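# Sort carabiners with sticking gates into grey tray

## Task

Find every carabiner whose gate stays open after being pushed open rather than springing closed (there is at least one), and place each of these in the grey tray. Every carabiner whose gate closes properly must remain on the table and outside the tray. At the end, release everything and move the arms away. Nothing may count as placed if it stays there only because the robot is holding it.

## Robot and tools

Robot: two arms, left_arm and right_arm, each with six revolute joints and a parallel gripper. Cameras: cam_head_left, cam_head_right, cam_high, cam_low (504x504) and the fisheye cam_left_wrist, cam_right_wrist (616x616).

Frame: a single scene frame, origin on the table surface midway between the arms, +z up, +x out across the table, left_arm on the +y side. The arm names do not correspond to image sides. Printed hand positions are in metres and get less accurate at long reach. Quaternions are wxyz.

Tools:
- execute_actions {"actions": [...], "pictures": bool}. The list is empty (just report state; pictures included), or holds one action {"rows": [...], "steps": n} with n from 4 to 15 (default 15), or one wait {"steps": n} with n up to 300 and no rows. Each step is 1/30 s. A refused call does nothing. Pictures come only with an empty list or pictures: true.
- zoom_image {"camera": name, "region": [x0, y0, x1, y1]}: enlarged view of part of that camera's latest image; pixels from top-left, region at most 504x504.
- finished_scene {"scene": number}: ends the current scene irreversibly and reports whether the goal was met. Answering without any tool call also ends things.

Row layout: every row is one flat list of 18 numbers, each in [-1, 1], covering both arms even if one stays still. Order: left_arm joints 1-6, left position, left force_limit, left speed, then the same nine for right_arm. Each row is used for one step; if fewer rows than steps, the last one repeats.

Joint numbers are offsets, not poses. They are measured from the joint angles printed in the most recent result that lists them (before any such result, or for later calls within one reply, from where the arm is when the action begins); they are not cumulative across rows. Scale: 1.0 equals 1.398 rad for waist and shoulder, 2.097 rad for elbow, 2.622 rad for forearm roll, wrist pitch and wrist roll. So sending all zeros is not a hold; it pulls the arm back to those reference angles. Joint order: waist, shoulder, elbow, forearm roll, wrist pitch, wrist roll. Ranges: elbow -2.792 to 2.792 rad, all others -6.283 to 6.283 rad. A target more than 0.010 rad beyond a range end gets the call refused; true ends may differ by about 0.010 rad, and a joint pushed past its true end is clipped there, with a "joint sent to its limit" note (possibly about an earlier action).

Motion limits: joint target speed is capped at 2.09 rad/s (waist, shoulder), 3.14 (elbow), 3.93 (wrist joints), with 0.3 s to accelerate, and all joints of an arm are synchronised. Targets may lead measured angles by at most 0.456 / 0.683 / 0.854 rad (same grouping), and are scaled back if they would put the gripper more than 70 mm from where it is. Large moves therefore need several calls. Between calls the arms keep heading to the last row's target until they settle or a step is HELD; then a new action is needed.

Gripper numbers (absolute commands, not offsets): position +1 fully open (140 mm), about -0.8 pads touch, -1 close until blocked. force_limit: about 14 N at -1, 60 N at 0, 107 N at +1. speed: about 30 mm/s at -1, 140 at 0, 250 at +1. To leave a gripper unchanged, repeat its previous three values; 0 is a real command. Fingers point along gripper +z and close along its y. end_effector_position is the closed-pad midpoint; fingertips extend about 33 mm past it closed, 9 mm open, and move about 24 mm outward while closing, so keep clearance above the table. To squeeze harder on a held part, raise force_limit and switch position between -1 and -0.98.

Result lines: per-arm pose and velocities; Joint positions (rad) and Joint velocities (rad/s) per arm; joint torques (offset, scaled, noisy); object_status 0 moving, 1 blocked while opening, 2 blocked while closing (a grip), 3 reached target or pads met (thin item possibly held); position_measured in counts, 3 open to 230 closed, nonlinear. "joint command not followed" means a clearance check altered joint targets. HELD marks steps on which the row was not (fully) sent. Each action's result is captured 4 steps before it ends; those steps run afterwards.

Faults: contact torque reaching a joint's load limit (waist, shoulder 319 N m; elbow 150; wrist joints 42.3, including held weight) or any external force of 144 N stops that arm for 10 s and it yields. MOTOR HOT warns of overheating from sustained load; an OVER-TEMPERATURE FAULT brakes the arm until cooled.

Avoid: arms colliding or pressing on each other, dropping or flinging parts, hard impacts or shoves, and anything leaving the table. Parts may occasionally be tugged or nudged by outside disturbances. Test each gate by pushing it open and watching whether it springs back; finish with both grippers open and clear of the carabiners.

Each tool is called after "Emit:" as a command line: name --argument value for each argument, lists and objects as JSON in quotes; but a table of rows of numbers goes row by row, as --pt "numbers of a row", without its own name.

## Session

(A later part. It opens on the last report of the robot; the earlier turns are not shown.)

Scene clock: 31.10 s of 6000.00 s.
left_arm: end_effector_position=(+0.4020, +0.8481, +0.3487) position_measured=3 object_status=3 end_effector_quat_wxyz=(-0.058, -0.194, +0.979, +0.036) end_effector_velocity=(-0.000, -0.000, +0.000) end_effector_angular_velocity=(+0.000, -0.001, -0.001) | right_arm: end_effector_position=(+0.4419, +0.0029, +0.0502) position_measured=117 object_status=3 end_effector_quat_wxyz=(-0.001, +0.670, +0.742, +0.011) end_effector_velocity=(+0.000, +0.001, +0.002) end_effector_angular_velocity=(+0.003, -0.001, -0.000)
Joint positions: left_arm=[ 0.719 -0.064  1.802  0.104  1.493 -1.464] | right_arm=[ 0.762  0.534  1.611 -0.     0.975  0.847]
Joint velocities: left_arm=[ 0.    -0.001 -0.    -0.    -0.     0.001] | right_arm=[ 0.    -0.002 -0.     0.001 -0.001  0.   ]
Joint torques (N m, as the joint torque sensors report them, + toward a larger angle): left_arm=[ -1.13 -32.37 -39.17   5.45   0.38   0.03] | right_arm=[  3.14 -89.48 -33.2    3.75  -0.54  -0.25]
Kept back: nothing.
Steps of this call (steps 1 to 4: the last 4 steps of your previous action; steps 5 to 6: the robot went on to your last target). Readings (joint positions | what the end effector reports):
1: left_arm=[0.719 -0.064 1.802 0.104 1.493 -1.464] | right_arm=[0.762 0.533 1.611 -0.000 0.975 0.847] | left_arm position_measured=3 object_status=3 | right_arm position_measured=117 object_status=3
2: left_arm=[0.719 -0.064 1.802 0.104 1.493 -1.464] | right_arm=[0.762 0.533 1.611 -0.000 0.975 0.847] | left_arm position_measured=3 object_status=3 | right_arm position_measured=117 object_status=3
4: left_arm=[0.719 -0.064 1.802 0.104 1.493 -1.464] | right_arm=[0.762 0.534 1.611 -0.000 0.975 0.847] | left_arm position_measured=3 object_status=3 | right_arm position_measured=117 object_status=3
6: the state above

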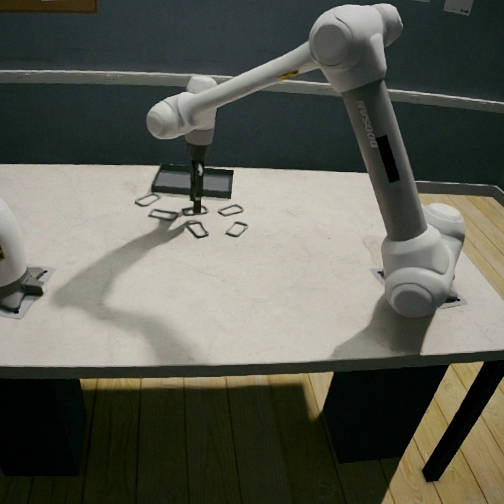

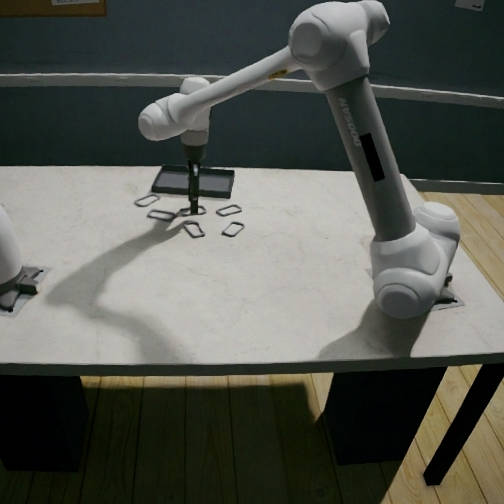

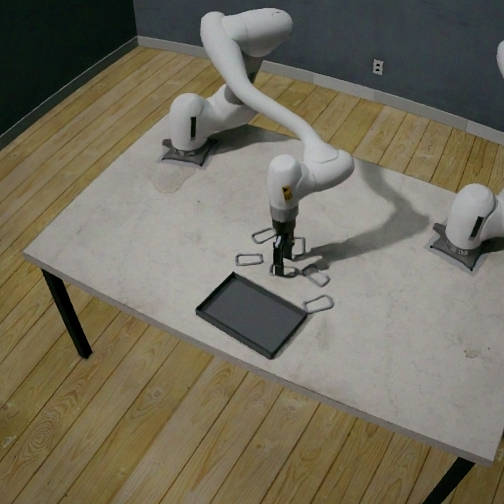

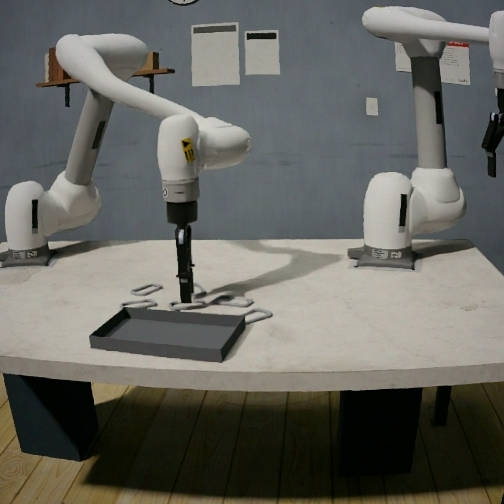

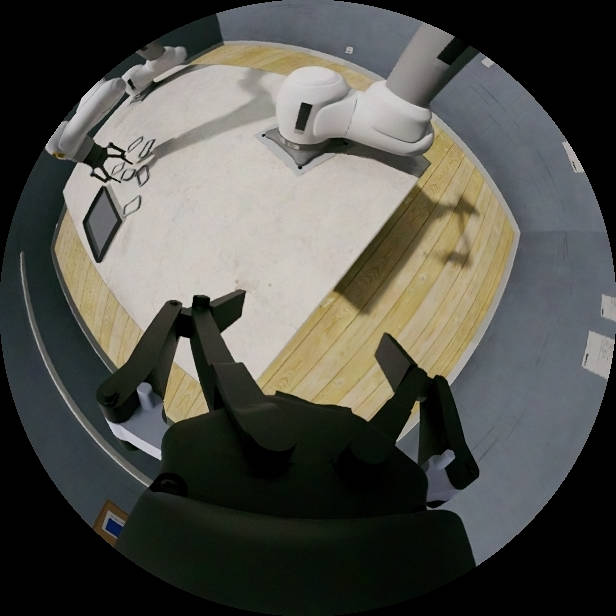

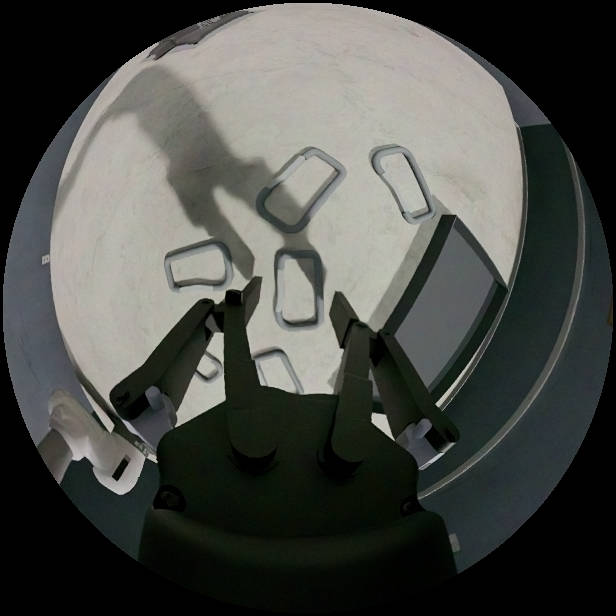

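Emit:
execute_actions --actions '[{"rows":[[0,0,0,0,0,0,1,-0.3,0.6,0,0.0061,0.0037,0,-0.0062,0,0.1,0,0.25]],"steps":14}]' --pictures false

Emit:
execute_actions --actions '[{"steps":5}]' --pictures false

Emit:
execute_actions --actions '[{"rows":[[0,0,0,0,0,0,1,-0.3,0.6,0,0,0,0,0,0,-0.36,0,0.25]],"steps":15}]' --pictures true

Emit:
zoom_image --camera "cam_right_wrist" --region '[210, 220, 450, 400]'

Emit:
execute_actions --actions '[{"rows":[[0,0,0,0,0,0,1,-0.3,0.6,0,-0.003,0,0,0.0016,0,0.1,0,0.8]],"steps":14}]' --pictures true

Emit:
zoom_image --camera "cam_right_wrist" --region '[210, 220, 450, 400]'

Scene clock: 31.70 s of 6000.00 s.
left_arm: end_effector_position=(+0.4020, +0.8481, +0.3487) position_measured=3 object_status=3 end_effector_quat_wxyz=(-0.058, -0.194, +0.979, +0.036) end_effector_velocity=(-0.001, +0.001, +0.000) end_effector_angular_velocity=(+0.001, -0.000, +0.002) | right_arm: end_effector_position=(+0.4416, +0.0025, +0.0400) position_measured=117 object_status=3 end_effector_quat_wxyz=(-0.001, +0.670, +0.742, +0.011) end_effector_velocity=(+0.000, -0.000, -0.002) end_effector_angular_velocity=(+0.001, -0.001, -0.001)
Joint positions: left_arm=[ 0.719 -0.064  1.802  0.104  1.493 -1.464] | right_arm=[ 0.761  0.542  1.619 -0.     0.959  0.847]
Joint velocities: left_arm=[ 0.002 -0.001  0.     0.     0.    -0.   ] | right_arm=[-0.     0.001  0.001 -0.    -0.004  0.001]
Joint torques (N m, as the joint torque sensors report them, + toward a larger angle): left_arm=[ -0.34 -32.31 -39.07   5.4    0.42  -0.08] | right_arm=[  3.17 -89.16 -33.53   3.78  -0.11  -0.04]
Steps of this call (steps 1 to 8: the robot went on to your last target; steps 9 to 18: the first 10 steps of this action). Readings (joint positions | what the end effector reports):
9: left_arm=[0.719 -0.064 1.802 0.104 1.493 -1.464] | right_arm=[0.761 0.534 1.612 -0.000 0.974 0.847] | left_arm position_measured=3 object_status=3 | right_arm position_measured=117 object_status=3
10: left_arm=[0.719 -0.064 1.802 0.104 1.493 -1.464] | right_arm=[0.761 0.535 1.613 -0.000 0.971 0.847] | left_arm position_measured=3 object_status=3 | right_arm position_measured=117 object_status=3
12: left_arm=[0.719 -0.064 1.802 0.104 1.493 -1.464] | right_arm=[0.761 0.540 1.617 -0.000 0.963 0.847] | left_arm position_measured=3 object_status=3 | right_arm position_measured=117 object_status=3
16: left_arm=[0.719 -0.064 1.802 0.104 1.493 -1.464] | right_arm=[0.761 0.542 1.619 -0.000 0.959 0.847] | left_arm position_measured=3 object_status=3 | right_arm position_measured=117 object_status=3
18: the state above

Scene clock: 31.87 s of 6000.00 s.
left_arm: end_effector_position=(+0.4020, +0.8481, +0.3487) position_measured=3 object_status=3 end_effector_quat_wxyz=(-0.058, -0.194, +0.979, +0.036) end_effector_velocity=(+0.001, -0.001, -0.000) end_effector_angular_velocity=(-0.000, +0.001, -0.002) | right_arm: end_effector_position=(+0.4416, +0.0025, +0.0399) position_measured=117 object_status=3 end_effector_quat_wxyz=(-0.001, +0.670, +0.742, +0.011) end_effector_velocity=(+0.000, +0.000, -0.000) end_effector_angular_velocity=(+0.000, -0.000, +0.000)
Joint positions: left_arm=[ 0.719 -0.064  1.802  0.104  1.493 -1.464] | right_arm=[ 0.761  0.542  1.619 -0.     0.958  0.847]
Joint velocities: left_arm=[-0.002  0.001  0.     0.     0.     0.001] | right_arm=[-0.     0.001 -0.    -0.    -0.001 -0.   ]
Joint torques (N m, as the joint torque sensors report them, + toward a larger angle): left_arm=[ -0.4  -31.27 -39.18   5.5    0.39   0.  ] | right_arm=[  3.7  -90.63 -33.27   3.69  -0.35  -0.29]
Kept back: nothing.
Steps of this call (steps 1 to 4: the last 4 steps of your previous action; step 5: the robot went on to your last target). Readings (joint positions | what the end effector reports):
1: left_arm=[0.719 -0.064 1.802 0.104 1.493 -1.464] | right_arm=[0.761 0.542 1.619 -0.000 0.959 0.847] | left_arm position_measured=3 object_status=3 | right_arm position_measured=117 object_status=3
2: left_arm=[0.719 -0.064 1.802 0.104 1.493 -1.464] | right_arm=[0.761 0.542 1.619 -0.000 0.958 0.847] | left_arm position_measured=3 object_status=3 | right_arm position_measured=117 object_status=3
4: left_arm=[0.719 -0.064 1.802 0.104 1.493 -1.464] | right_arm=[0.761 0.542 1.619 -0.000 0.958 0.847] | left_arm position_measured=3 object_status=3 | right_arm position_measured=117 object_status=3
5: the state above

Scene clock: 32.23 s of 6000.00 s.
left_arm: end_effector_position=(+0.4020, +0.8481, +0.3487) position_measured=3 object_status=3 end_effector_quat_wxyz=(-0.058, -0.194, +0.979, +0.036) end_effector_velocity=(-0.000, -0.000, +0.000) end_effector_angular_velocity=(-0.001, -0.001, +0.001) | right_arm: end_effector_position=(+0.4416, +0.0026, +0.0399) position_measured=174 object_status=0 end_effector_quat_wxyz=(-0.001, +0.670, +0.742, +0.011) end_effector_velocity=(-0.000, -0.000, +0.001) end_effector_angular_velocity=(+0.000, -0.001, +0.001)
Joint positions: left_arm=[ 0.719 -0.064  1.802  0.104  1.493 -1.464] | right_arm=[ 0.761  0.542  1.619 -0.     0.958  0.847]
Joint velocities: left_arm=[ 0.001 -0.001 -0.    -0.001  0.     0.   ] | right_arm=[ 0.    -0.001  0.001 -0.    -0.    -0.   ]
Joint torques (N m, as the joint torque sensors report them, + toward a larger angle): left_arm=[ -0.29 -32.22 -38.92   5.44   0.35  -0.04] | right_arm=[  0.66 -70.86 -20.45   2.93   0.64  -0.38]
Steps of this call (steps 1 to 11: the first 11 steps of this action). Readings (joint positions | what the end effector reports):
1: left_arm=[0.719 -0.064 1.802 0.104 1.493 -1.464] | right_arm=[0.761 0.542 1.619 -0.000 0.958 0.847] | left_arm position_measured=3 object_status=3 | right_arm position_measured=117 object_status=0
2: left_arm=[0.719 -0.064 1.802 0.104 1.493 -1.464] | right_arm=[0.761 0.542 1.619 -0.000 0.958 0.847] | left_arm position_measured=3 object_status=3 | right_arm position_measured=120 object_status=0
4: left_arm=[0.719 -0.064 1.802 0.104 1.493 -1.464] | right_arm=[0.761 0.542 1.619 -0.000 0.958 0.847] | left_arm position_measured=3 object_status=3 | right_arm position_measured=138 object_status=0
8: left_arm=[0.719 -0.064 1.802 0.104 1.493 -1.464] | right_arm=[0.761 0.542 1.619 -0.000 0.958 0.847] | left_arm position_measured=3 object_status=3 | right_arm position_measured=172 object_status=0
11: the state above

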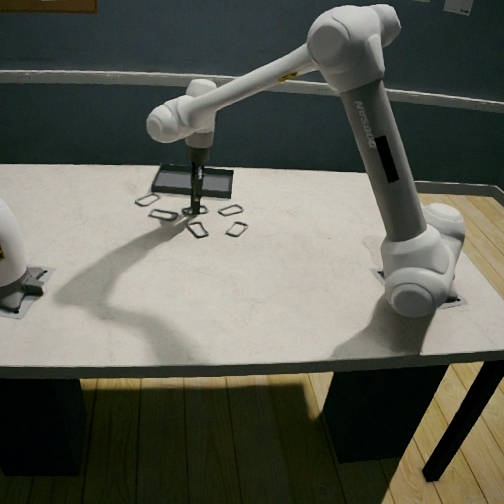

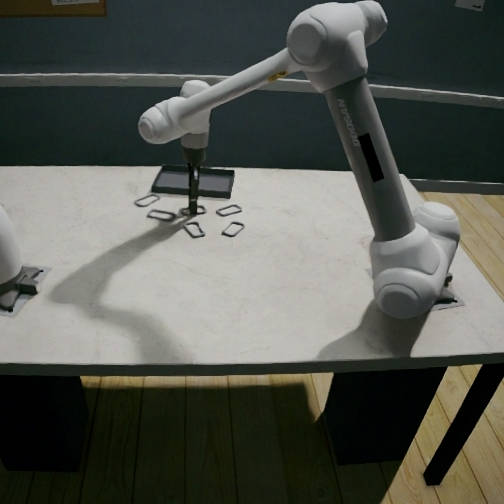

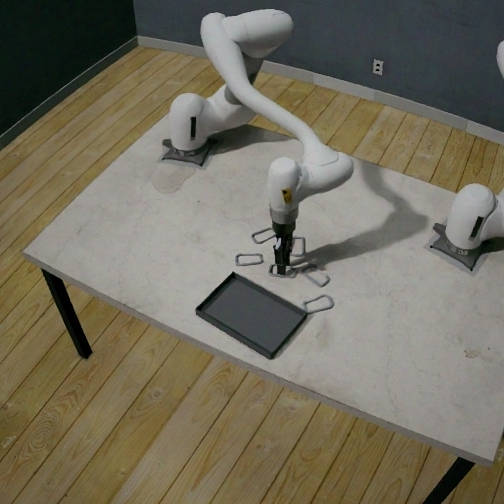

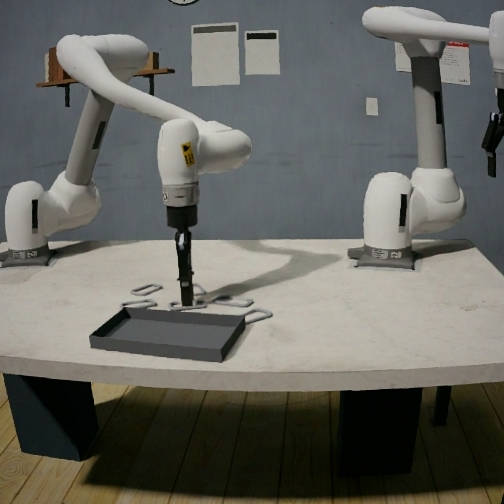

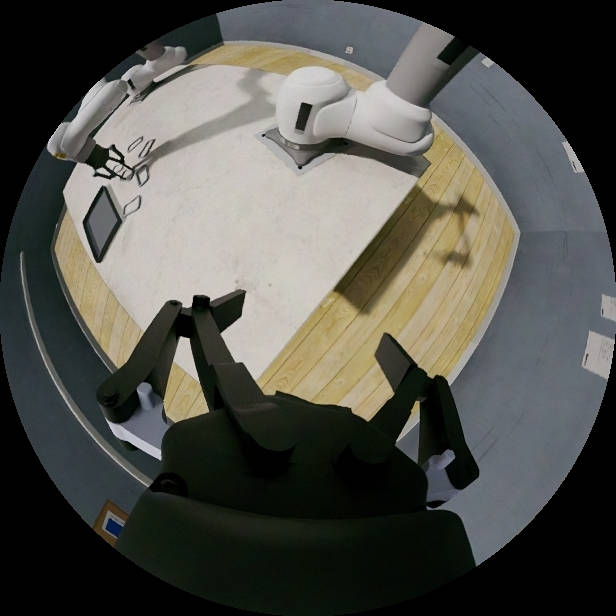

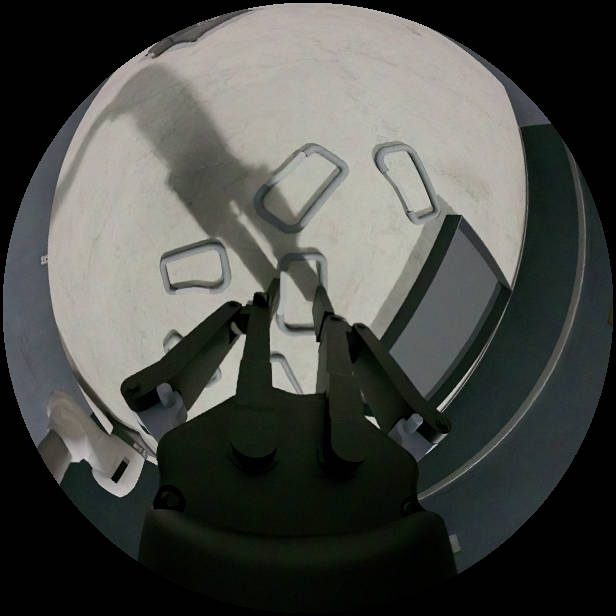

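Region (210, 220, 450, 400) of cam_right_wrist's 616x616 image, scaled by 2.100, with more detail than that image has; it fills the top 378 rows of this view, and the rest is white.

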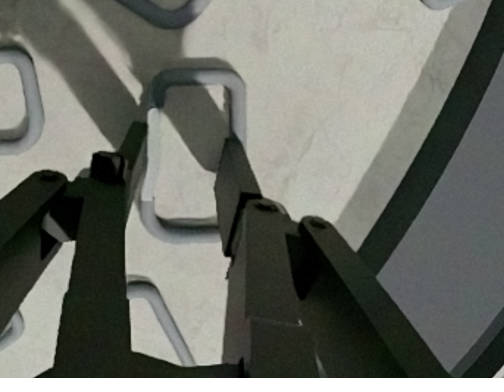

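Scene clock: 32.70 s of 6000.00 s.
left_arm: end_effector_position=(+0.4020, +0.8481, +0.3487) position_measured=3 object_status=3 end_effector_quat_wxyz=(-0.058, -0.194, +0.979, +0.036) end_effector_velocity=(-0.000, +0.000, +0.000) end_effector_angular_velocity=(+0.000, -0.000, +0.000) | right_arm: end_effector_position=(+0.4411, +0.0018, +0.0430) position_measured=117 object_status=0 end_effector_quat_wxyz=(-0.001, +0.670, +0.743, +0.011) end_effector_velocity=(+0.000, +0.001, +0.002) end_effector_angular_velocity=(+0.002, -0.000, -0.001)
Joint positions: left_arm=[ 0.719 -0.064  1.802  0.104  1.493 -1.464] | right_arm=[ 0.761  0.538  1.619 -0.     0.962  0.847]
Joint velocities: left_arm=[ 0.001 -0.    -0.     0.     0.     0.   ] | right_arm=[ 0.    -0.001 -0.001  0.001  0.001  0.   ]
Joint torques (N m, as the joint torque sensors report them, + toward a larger angle): left_arm=[  0.2  -32.66 -39.08   5.41   0.39   0.02] | right_arm=[  1.28 -90.36 -33.1    3.78  -0.01  -0.21]
Steps of this call (steps 1 to 4: the last 4 steps of your previous action; steps 5 to 14: the first 10 steps of this action, its rows measured from where the robot was after step 4). Readings (joint positions | what the end effector reports):
4: left_arm=[0.719 -0.064 1.802 0.104 1.493 -1.464] | right_arm=[0.761 0.542 1.619 -0.000 0.958 0.847] | left_arm position_measured=3 object_status=3 | right_arm position_measured=174 object_status=3
5: left_arm=[0.719 -0.064 1.802 0.104 1.493 -1.464] | right_arm=[0.761 0.542 1.619 -0.000 0.958 0.847] | left_arm position_measured=3 object_status=3 | right_arm position_measured=174 object_status=0
6: left_arm=[0.719 -0.064 1.802 0.104 1.493 -1.464] | right_arm=[0.761 0.542 1.619 -0.000 0.959 0.847] | left_arm position_measured=3 object_status=3 | right_arm position_measured=170 object_status=0
8: left_arm=[0.719 -0.064 1.802 0.104 1.493 -1.464] | right_arm=[0.761 0.540 1.620 -0.000 0.961 0.847] | left_arm position_measured=3 object_status=3 | right_arm position_measured=145 object_status=0
12: left_arm=[0.719 -0.064 1.802 0.104 1.493 -1.464] | right_arm=[0.761 0.538 1.619 -0.000 0.962 0.847] | left_arm position_measured=3 object_status=3 | right_arm position_measured=117 object_status=0
14: the state above

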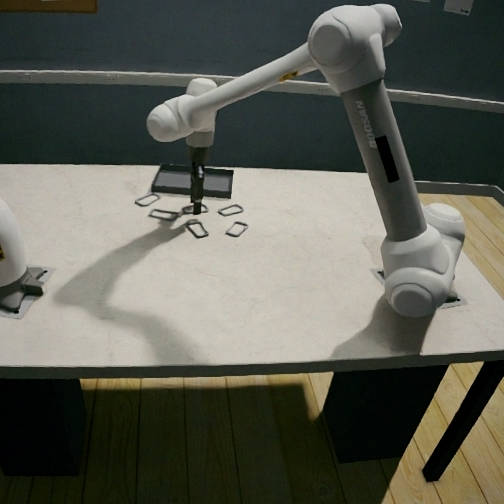

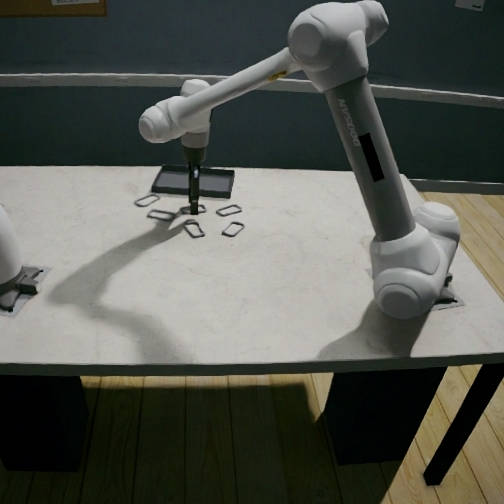

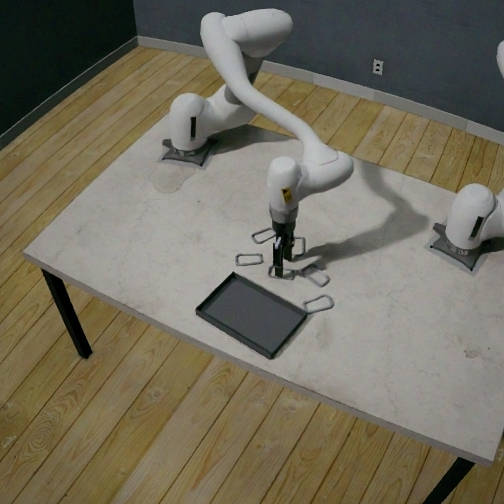

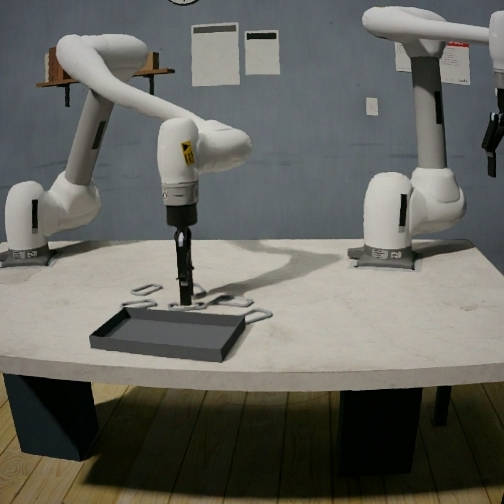

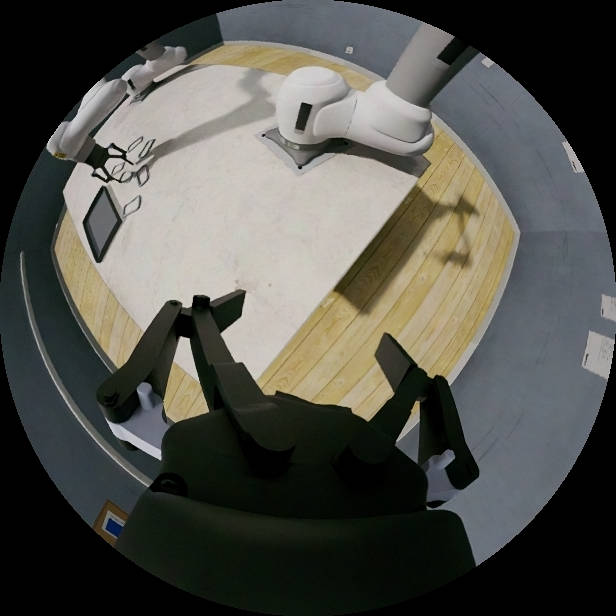

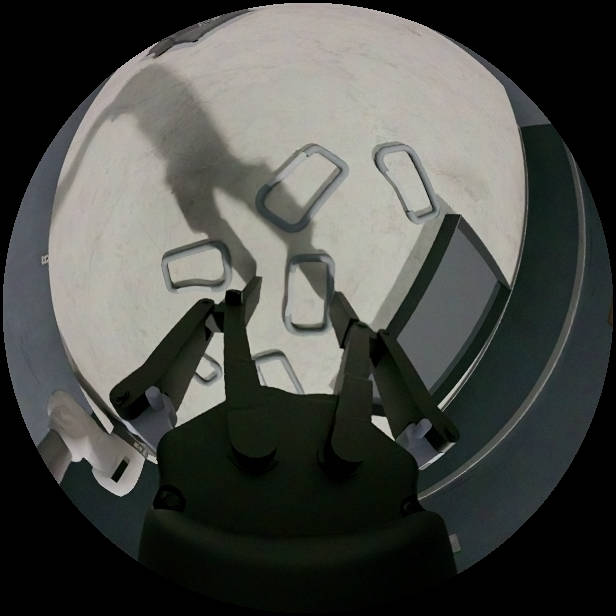

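Region (210, 220, 450, 400) of cam_right_wrist's 616x616 image, scaled by 2.100, with more detail than that image has; it fills the top 378 rows of this view, and the rest is white.

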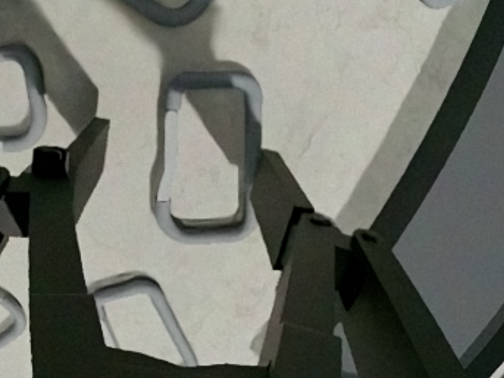

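Emit:
execute_actions --actions '[{"rows":[[0,0,0,0,0,0,1,-0.3,0.6,0,-0.0082,-0.0049,0,0.0083,0,0.1,0,0.25],[0,0,0,0,0,0,1,-0.3,0.6,0,-0.0082,-0.0049,0,0.0083,0,0.1,0,0.25],[0,0,0,0,0,0,1,-0.3,0.6,0,-0.0082,-0.0049,0,0.0083,0,0.1,0,0.25],[0,0,0,0,0,0,1,-0.3,0.6,0,-0.0082,-0.0049,0,0.0083,0,0.1,0,0.25],[0,0,0,0,0,0,1,-0.3,0.6,0,-0.0082,-0.0049,0,0.0083,0,0.1,0,0.25],[0,0,0,0,0,0,1,-0.3,0.6,-0.0148,-0.0026,-0.0109,0,0.0101,-0.0079,0.1,0,0.25]],"steps":15}]' --pictures false

Emit:
execute_actions --actions '[{"steps":5}]' --pictures false

Emit:
execute_actions --actions '[{"rows":[[0,0,0,0,0,0,1,-0.3,0.6,0,0.011,0.0067,0,-0.0112,0,0.1,0,0.25]],"steps":14}]' --pictures false

Emit:
execute_actions --actions '[{"steps":5}]' --pictures true

Emit:
zoom_image --camera "cam_right_wrist" --region '[210, 220, 450, 400]'

Scene clock: 33.43 s of 6000.00 s.
left_arm: end_effector_position=(+0.4020, +0.8481, +0.3487) position_measured=3 object_status=3 end_effector_quat_wxyz=(-0.058, -0.194, +0.979, +0.036) end_effector_velocity=(-0.000, +0.001, -0.001) end_effector_angular_velocity=(-0.000, +0.002, +0.003) | right_arm: end_effector_position=(+0.4565, -0.0019, +0.0567) position_measured=117 object_status=3 end_effector_quat_wxyz=(-0.001, +0.670, +0.742, +0.011) end_effector_velocity=(+0.028, -0.009, -0.000) end_effector_angular_velocity=(-0.004, +0.000, +0.004)
Joint positions: left_arm=[ 0.719 -0.064  1.802  0.104  1.493 -1.464] | right_arm=[ 0.743  0.533  1.598 -0.     0.988  0.829]
Joint velocities: left_arm=[ 0.001  0.002  0.     0.     0.    -0.002] | right_arm=[-0.034  0.014 -0.022 -0.002  0.012 -0.037]
Joint torques (N m, as the joint torque sensors report them, + toward a larger angle): left_arm=[  0.04 -31.32 -39.04   5.49   0.31   0.13] | right_arm=[  7.06 -92.61 -32.66   3.92   0.07  -0.27]
Steps of this call (steps 1 to 4: the last 4 steps of your previous action; steps 5 to 11: the robot went on to your last target; steps 12 to 22: the first 11 steps of this action). Readings (joint positions | what the end effector reports):
12: left_arm=[0.719 -0.064 1.802 0.104 1.493 -1.464] | right_arm=[0.761 0.538 1.619 -0.000 0.963 0.847] | left_arm position_measured=3 object_status=3 | right_arm position_measured=117 object_status=3
13: left_arm=[0.719 -0.064 1.802 0.104 1.493 -1.464] | right_arm=[0.761 0.536 1.617 -0.000 0.967 0.847] | left_arm position_measured=3 object_status=3 | right_arm position_measured=117 object_status=3
15: left_arm=[0.719 -0.064 1.802 0.104 1.493 -1.464] | right_arm=[0.761 0.530 1.612 -0.000 0.978 0.847] | left_arm position_measured=3 object_status=3 | right_arm position_measured=117 object_status=3
19: left_arm=[0.719 -0.064 1.802 0.104 1.493 -1.464] | right_arm=[0.753 0.530 1.604 -0.000 0.985 0.838] | left_arm position_measured=3 object_status=3 | right_arm position_measured=117 object_status=3
22: the state above

Scene clock: 33.60 s of 6000.00 s.
left_arm: end_effector_position=(+0.4020, +0.8481, +0.3487) position_measured=3 object_status=3 end_effector_quat_wxyz=(-0.058, -0.194, +0.979, +0.036) end_effector_velocity=(-0.001, +0.001, -0.000) end_effector_angular_velocity=(+0.000, -0.000, +0.003) | right_arm: end_effector_position=(+0.4582, -0.0024, +0.0567) position_measured=117 object_status=3 end_effector_quat_wxyz=(-0.001, +0.670, +0.743, +0.011) end_effector_velocity=(+0.002, -0.001, +0.001) end_effector_angular_velocity=(+0.000, -0.001, +0.000)
Joint positions: left_arm=[ 0.719 -0.064  1.802  0.104  1.493 -1.464] | right_arm=[ 0.741  0.534  1.596 -0.     0.989  0.827]
Joint velocities: left_arm=[ 0.002 -0.     0.    -0.    -0.    -0.001] | right_arm=[-0.003  0.    -0.002 -0.     0.001 -0.003]
Joint torques (N m, as the joint torque sensors report them, + toward a larger angle): left_arm=[ -0.27 -32.87 -39.13   5.43   0.36   0.05] | right_arm=[  3.03 -89.45 -34.78   3.6    0.01  -0.42]
Kept back: nothing.
Steps of this call (steps 1 to 4: the last 4 steps of your previous action; step 5: the robot went on to your last target). Readings (joint positions | what the end effector reports):
1: left_arm=[0.719 -0.064 1.802 0.104 1.493 -1.464] | right_arm=[0.742 0.534 1.597 -0.000 0.988 0.828] | left_arm position_measured=3 object_status=3 | right_arm position_measured=117 object_status=3
2: left_arm=[0.719 -0.064 1.802 0.104 1.493 -1.464] | right_arm=[0.742 0.534 1.597 -0.000 0.989 0.828] | left_arm position_measured=3 object_status=3 | right_arm position_measured=117 object_status=3
4: left_arm=[0.719 -0.064 1.802 0.104 1.493 -1.464] | right_arm=[0.741 0.534 1.597 -0.000 0.989 0.827] | left_arm position_measured=3 object_status=3 | right_arm position_measured=117 object_status=3
5: the state above

Scene clock: 33.93 s of 6000.00 s.
left_arm: end_effector_position=(+0.4020, +0.8481, +0.3487) position_measured=3 object_status=3 end_effector_quat_wxyz=(-0.058, -0.194, +0.979, +0.036) end_effector_velocity=(-0.000, +0.000, -0.000) end_effector_angular_velocity=(+0.000, +0.000, -0.002) | right_arm: end_effector_position=(+0.4578, -0.0030, +0.0383) position_measured=117 object_status=3 end_effector_quat_wxyz=(-0.001, +0.670, +0.743, +0.011) end_effector_velocity=(-0.001, -0.000, -0.005) end_effector_angular_velocity=(-0.000, +0.001, -0.001)
Joint positions: left_arm=[ 0.719 -0.064  1.802  0.104  1.493 -1.464] | right_arm=[ 0.741  0.549  1.61  -0.001  0.96   0.827]
Joint velocities: left_arm=[-0.    -0.     0.     0.     0.     0.002] | right_arm=[ 0.     0.004  0.004  0.    -0.008  0.001]
Joint torques (N m, as the joint torque sensors report them, + toward a larger angle): left_arm=[  0.34 -31.85 -39.26   5.49   0.33   0.01] | right_arm=[  2.43 -88.56 -32.34   4.13  -0.71  -0.36]
Steps of this call (steps 1 to 10: the first 10 steps of this action). Readings (joint positions | what the end effector reports):
1: left_arm=[0.719 -0.064 1.802 0.104 1.493 -1.464] | right_arm=[0.741 0.535 1.596 -0.000 0.989 0.827] | left_arm position_measured=3 object_status=3 | right_arm position_measured=117 object_status=3
2: left_arm=[0.719 -0.064 1.802 0.104 1.493 -1.464] | right_arm=[0.741 0.537 1.598 -0.000 0.984 0.827] | left_arm position_measured=3 object_status=3 | right_arm position_measured=117 object_status=3
4: left_arm=[0.719 -0.064 1.802 0.104 1.493 -1.464] | right_arm=[0.741 0.545 1.606 -0.001 0.969 0.827] | left_arm position_measured=3 object_status=3 | right_arm position_measured=117 object_status=3
8: left_arm=[0.719 -0.064 1.802 0.104 1.493 -1.464] | right_arm=[0.741 0.549 1.610 -0.001 0.961 0.827] | left_arm position_measured=3 object_status=3 | right_arm position_measured=117 object_status=3
10: the state above

Scene clock: 34.10 s of 6000.00 s.
left_arm: end_effector_position=(+0.4020, +0.8481, +0.3487) position_measured=3 object_status=3 end_effector_quat_wxyz=(-0.058, -0.194, +0.979, +0.036) end_effector_velocity=(-0.001, +0.001, +0.001) end_effector_angular_velocity=(+0.001, -0.002, +0.003) | right_arm: end_effector_position=(+0.4578, -0.0030, +0.0380) position_measured=117 object_status=3 end_effector_quat_wxyz=(-0.001, +0.670, +0.743, +0.011) end_effector_velocity=(-0.001, +0.000, -0.000) end_effector_angular_velocity=(+0.001, +0.001, -0.001)
Joint positions: left_arm=[ 0.719 -0.064  1.802  0.104  1.493 -1.464] | right_arm=[ 0.741  0.55   1.61  -0.     0.96   0.827]
Joint velocities: left_arm=[ 0.002 -0.002  0.    -0.    -0.    -0.   ] | right_arm=[ 0.    -0.     0.     0.002 -0.001  0.   ]
Joint torques (N m, as the joint torque sensors report them, + toward a larger angle): left_arm=[ -0.68 -32.14 -39.15   5.45   0.41   0.14] | right_arm=[  2.89 -91.05 -33.07   3.74  -0.18   0.03]
Kept back: nothing.
Steps of this call (steps 1 to 4: the last 4 steps of your previous action; step 5: the robot went on to your last target). Readings (joint positions | what the end effector reports):
1: left_arm=[0.719 -0.064 1.802 0.104 1.493 -1.464] | right_arm=[0.741 0.550 1.610 -0.001 0.960 0.827] | left_arm position_measured=3 object_status=3 | right_arm position_measured=117 object_status=3
2: left_arm=[0.719 -0.064 1.802 0.104 1.493 -1.464] | right_arm=[0.741 0.550 1.610 -0.001 0.960 0.827] | left_arm position_measured=3 object_status=3 | right_arm position_measured=117 object_status=3
4: left_arm=[0.719 -0.064 1.802 0.104 1.493 -1.464] | right_arm=[0.741 0.550 1.610 -0.001 0.960 0.827] | left_arm position_measured=3 object_status=3 | right_arm position_measured=117 object_status=3
5: the state above

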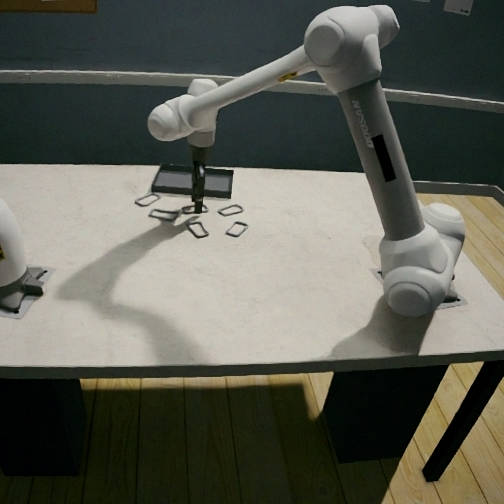

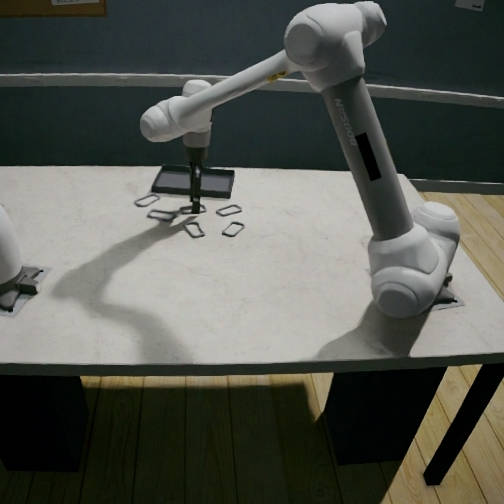

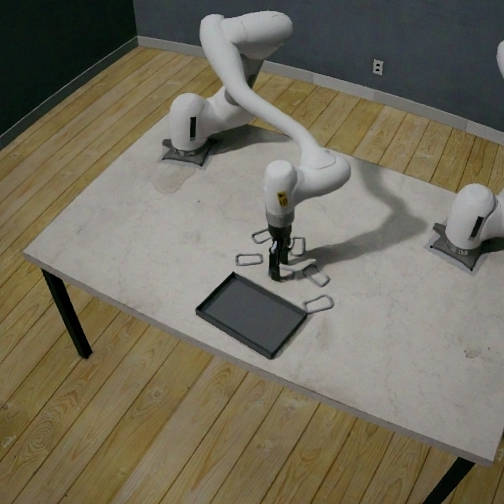

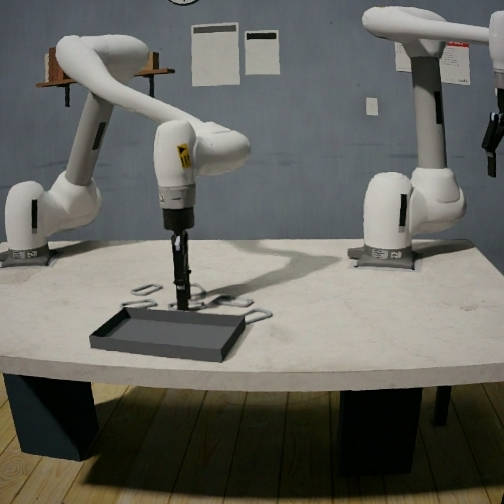

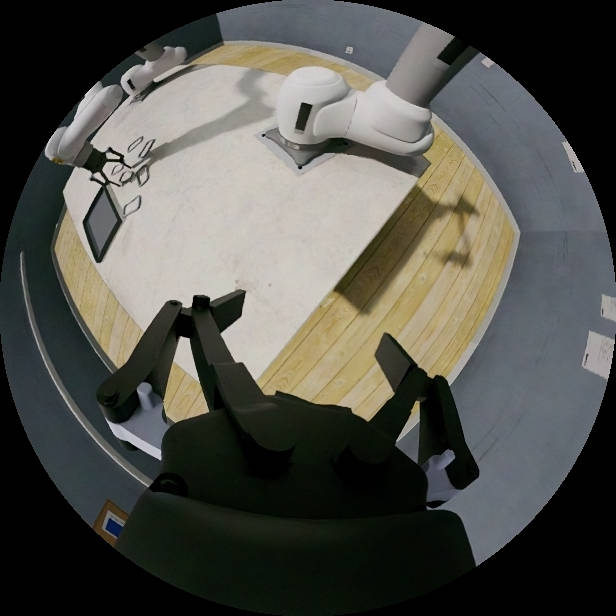

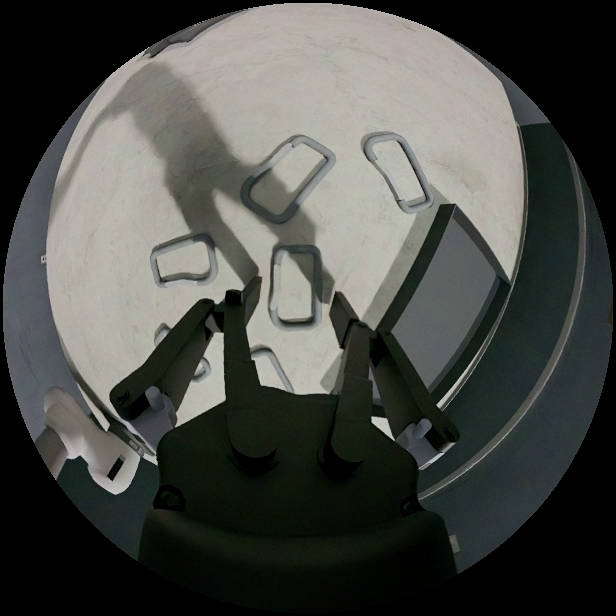

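Region (210, 220, 450, 400) of cam_right_wrist's 616x616 image, scaled by 2.100, with more detail than that image has; it fills the top 378 rows of this view, and the rest is white.

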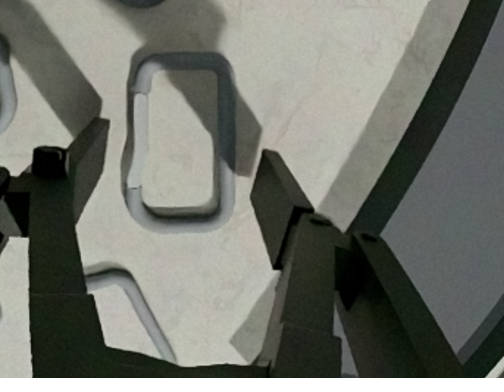

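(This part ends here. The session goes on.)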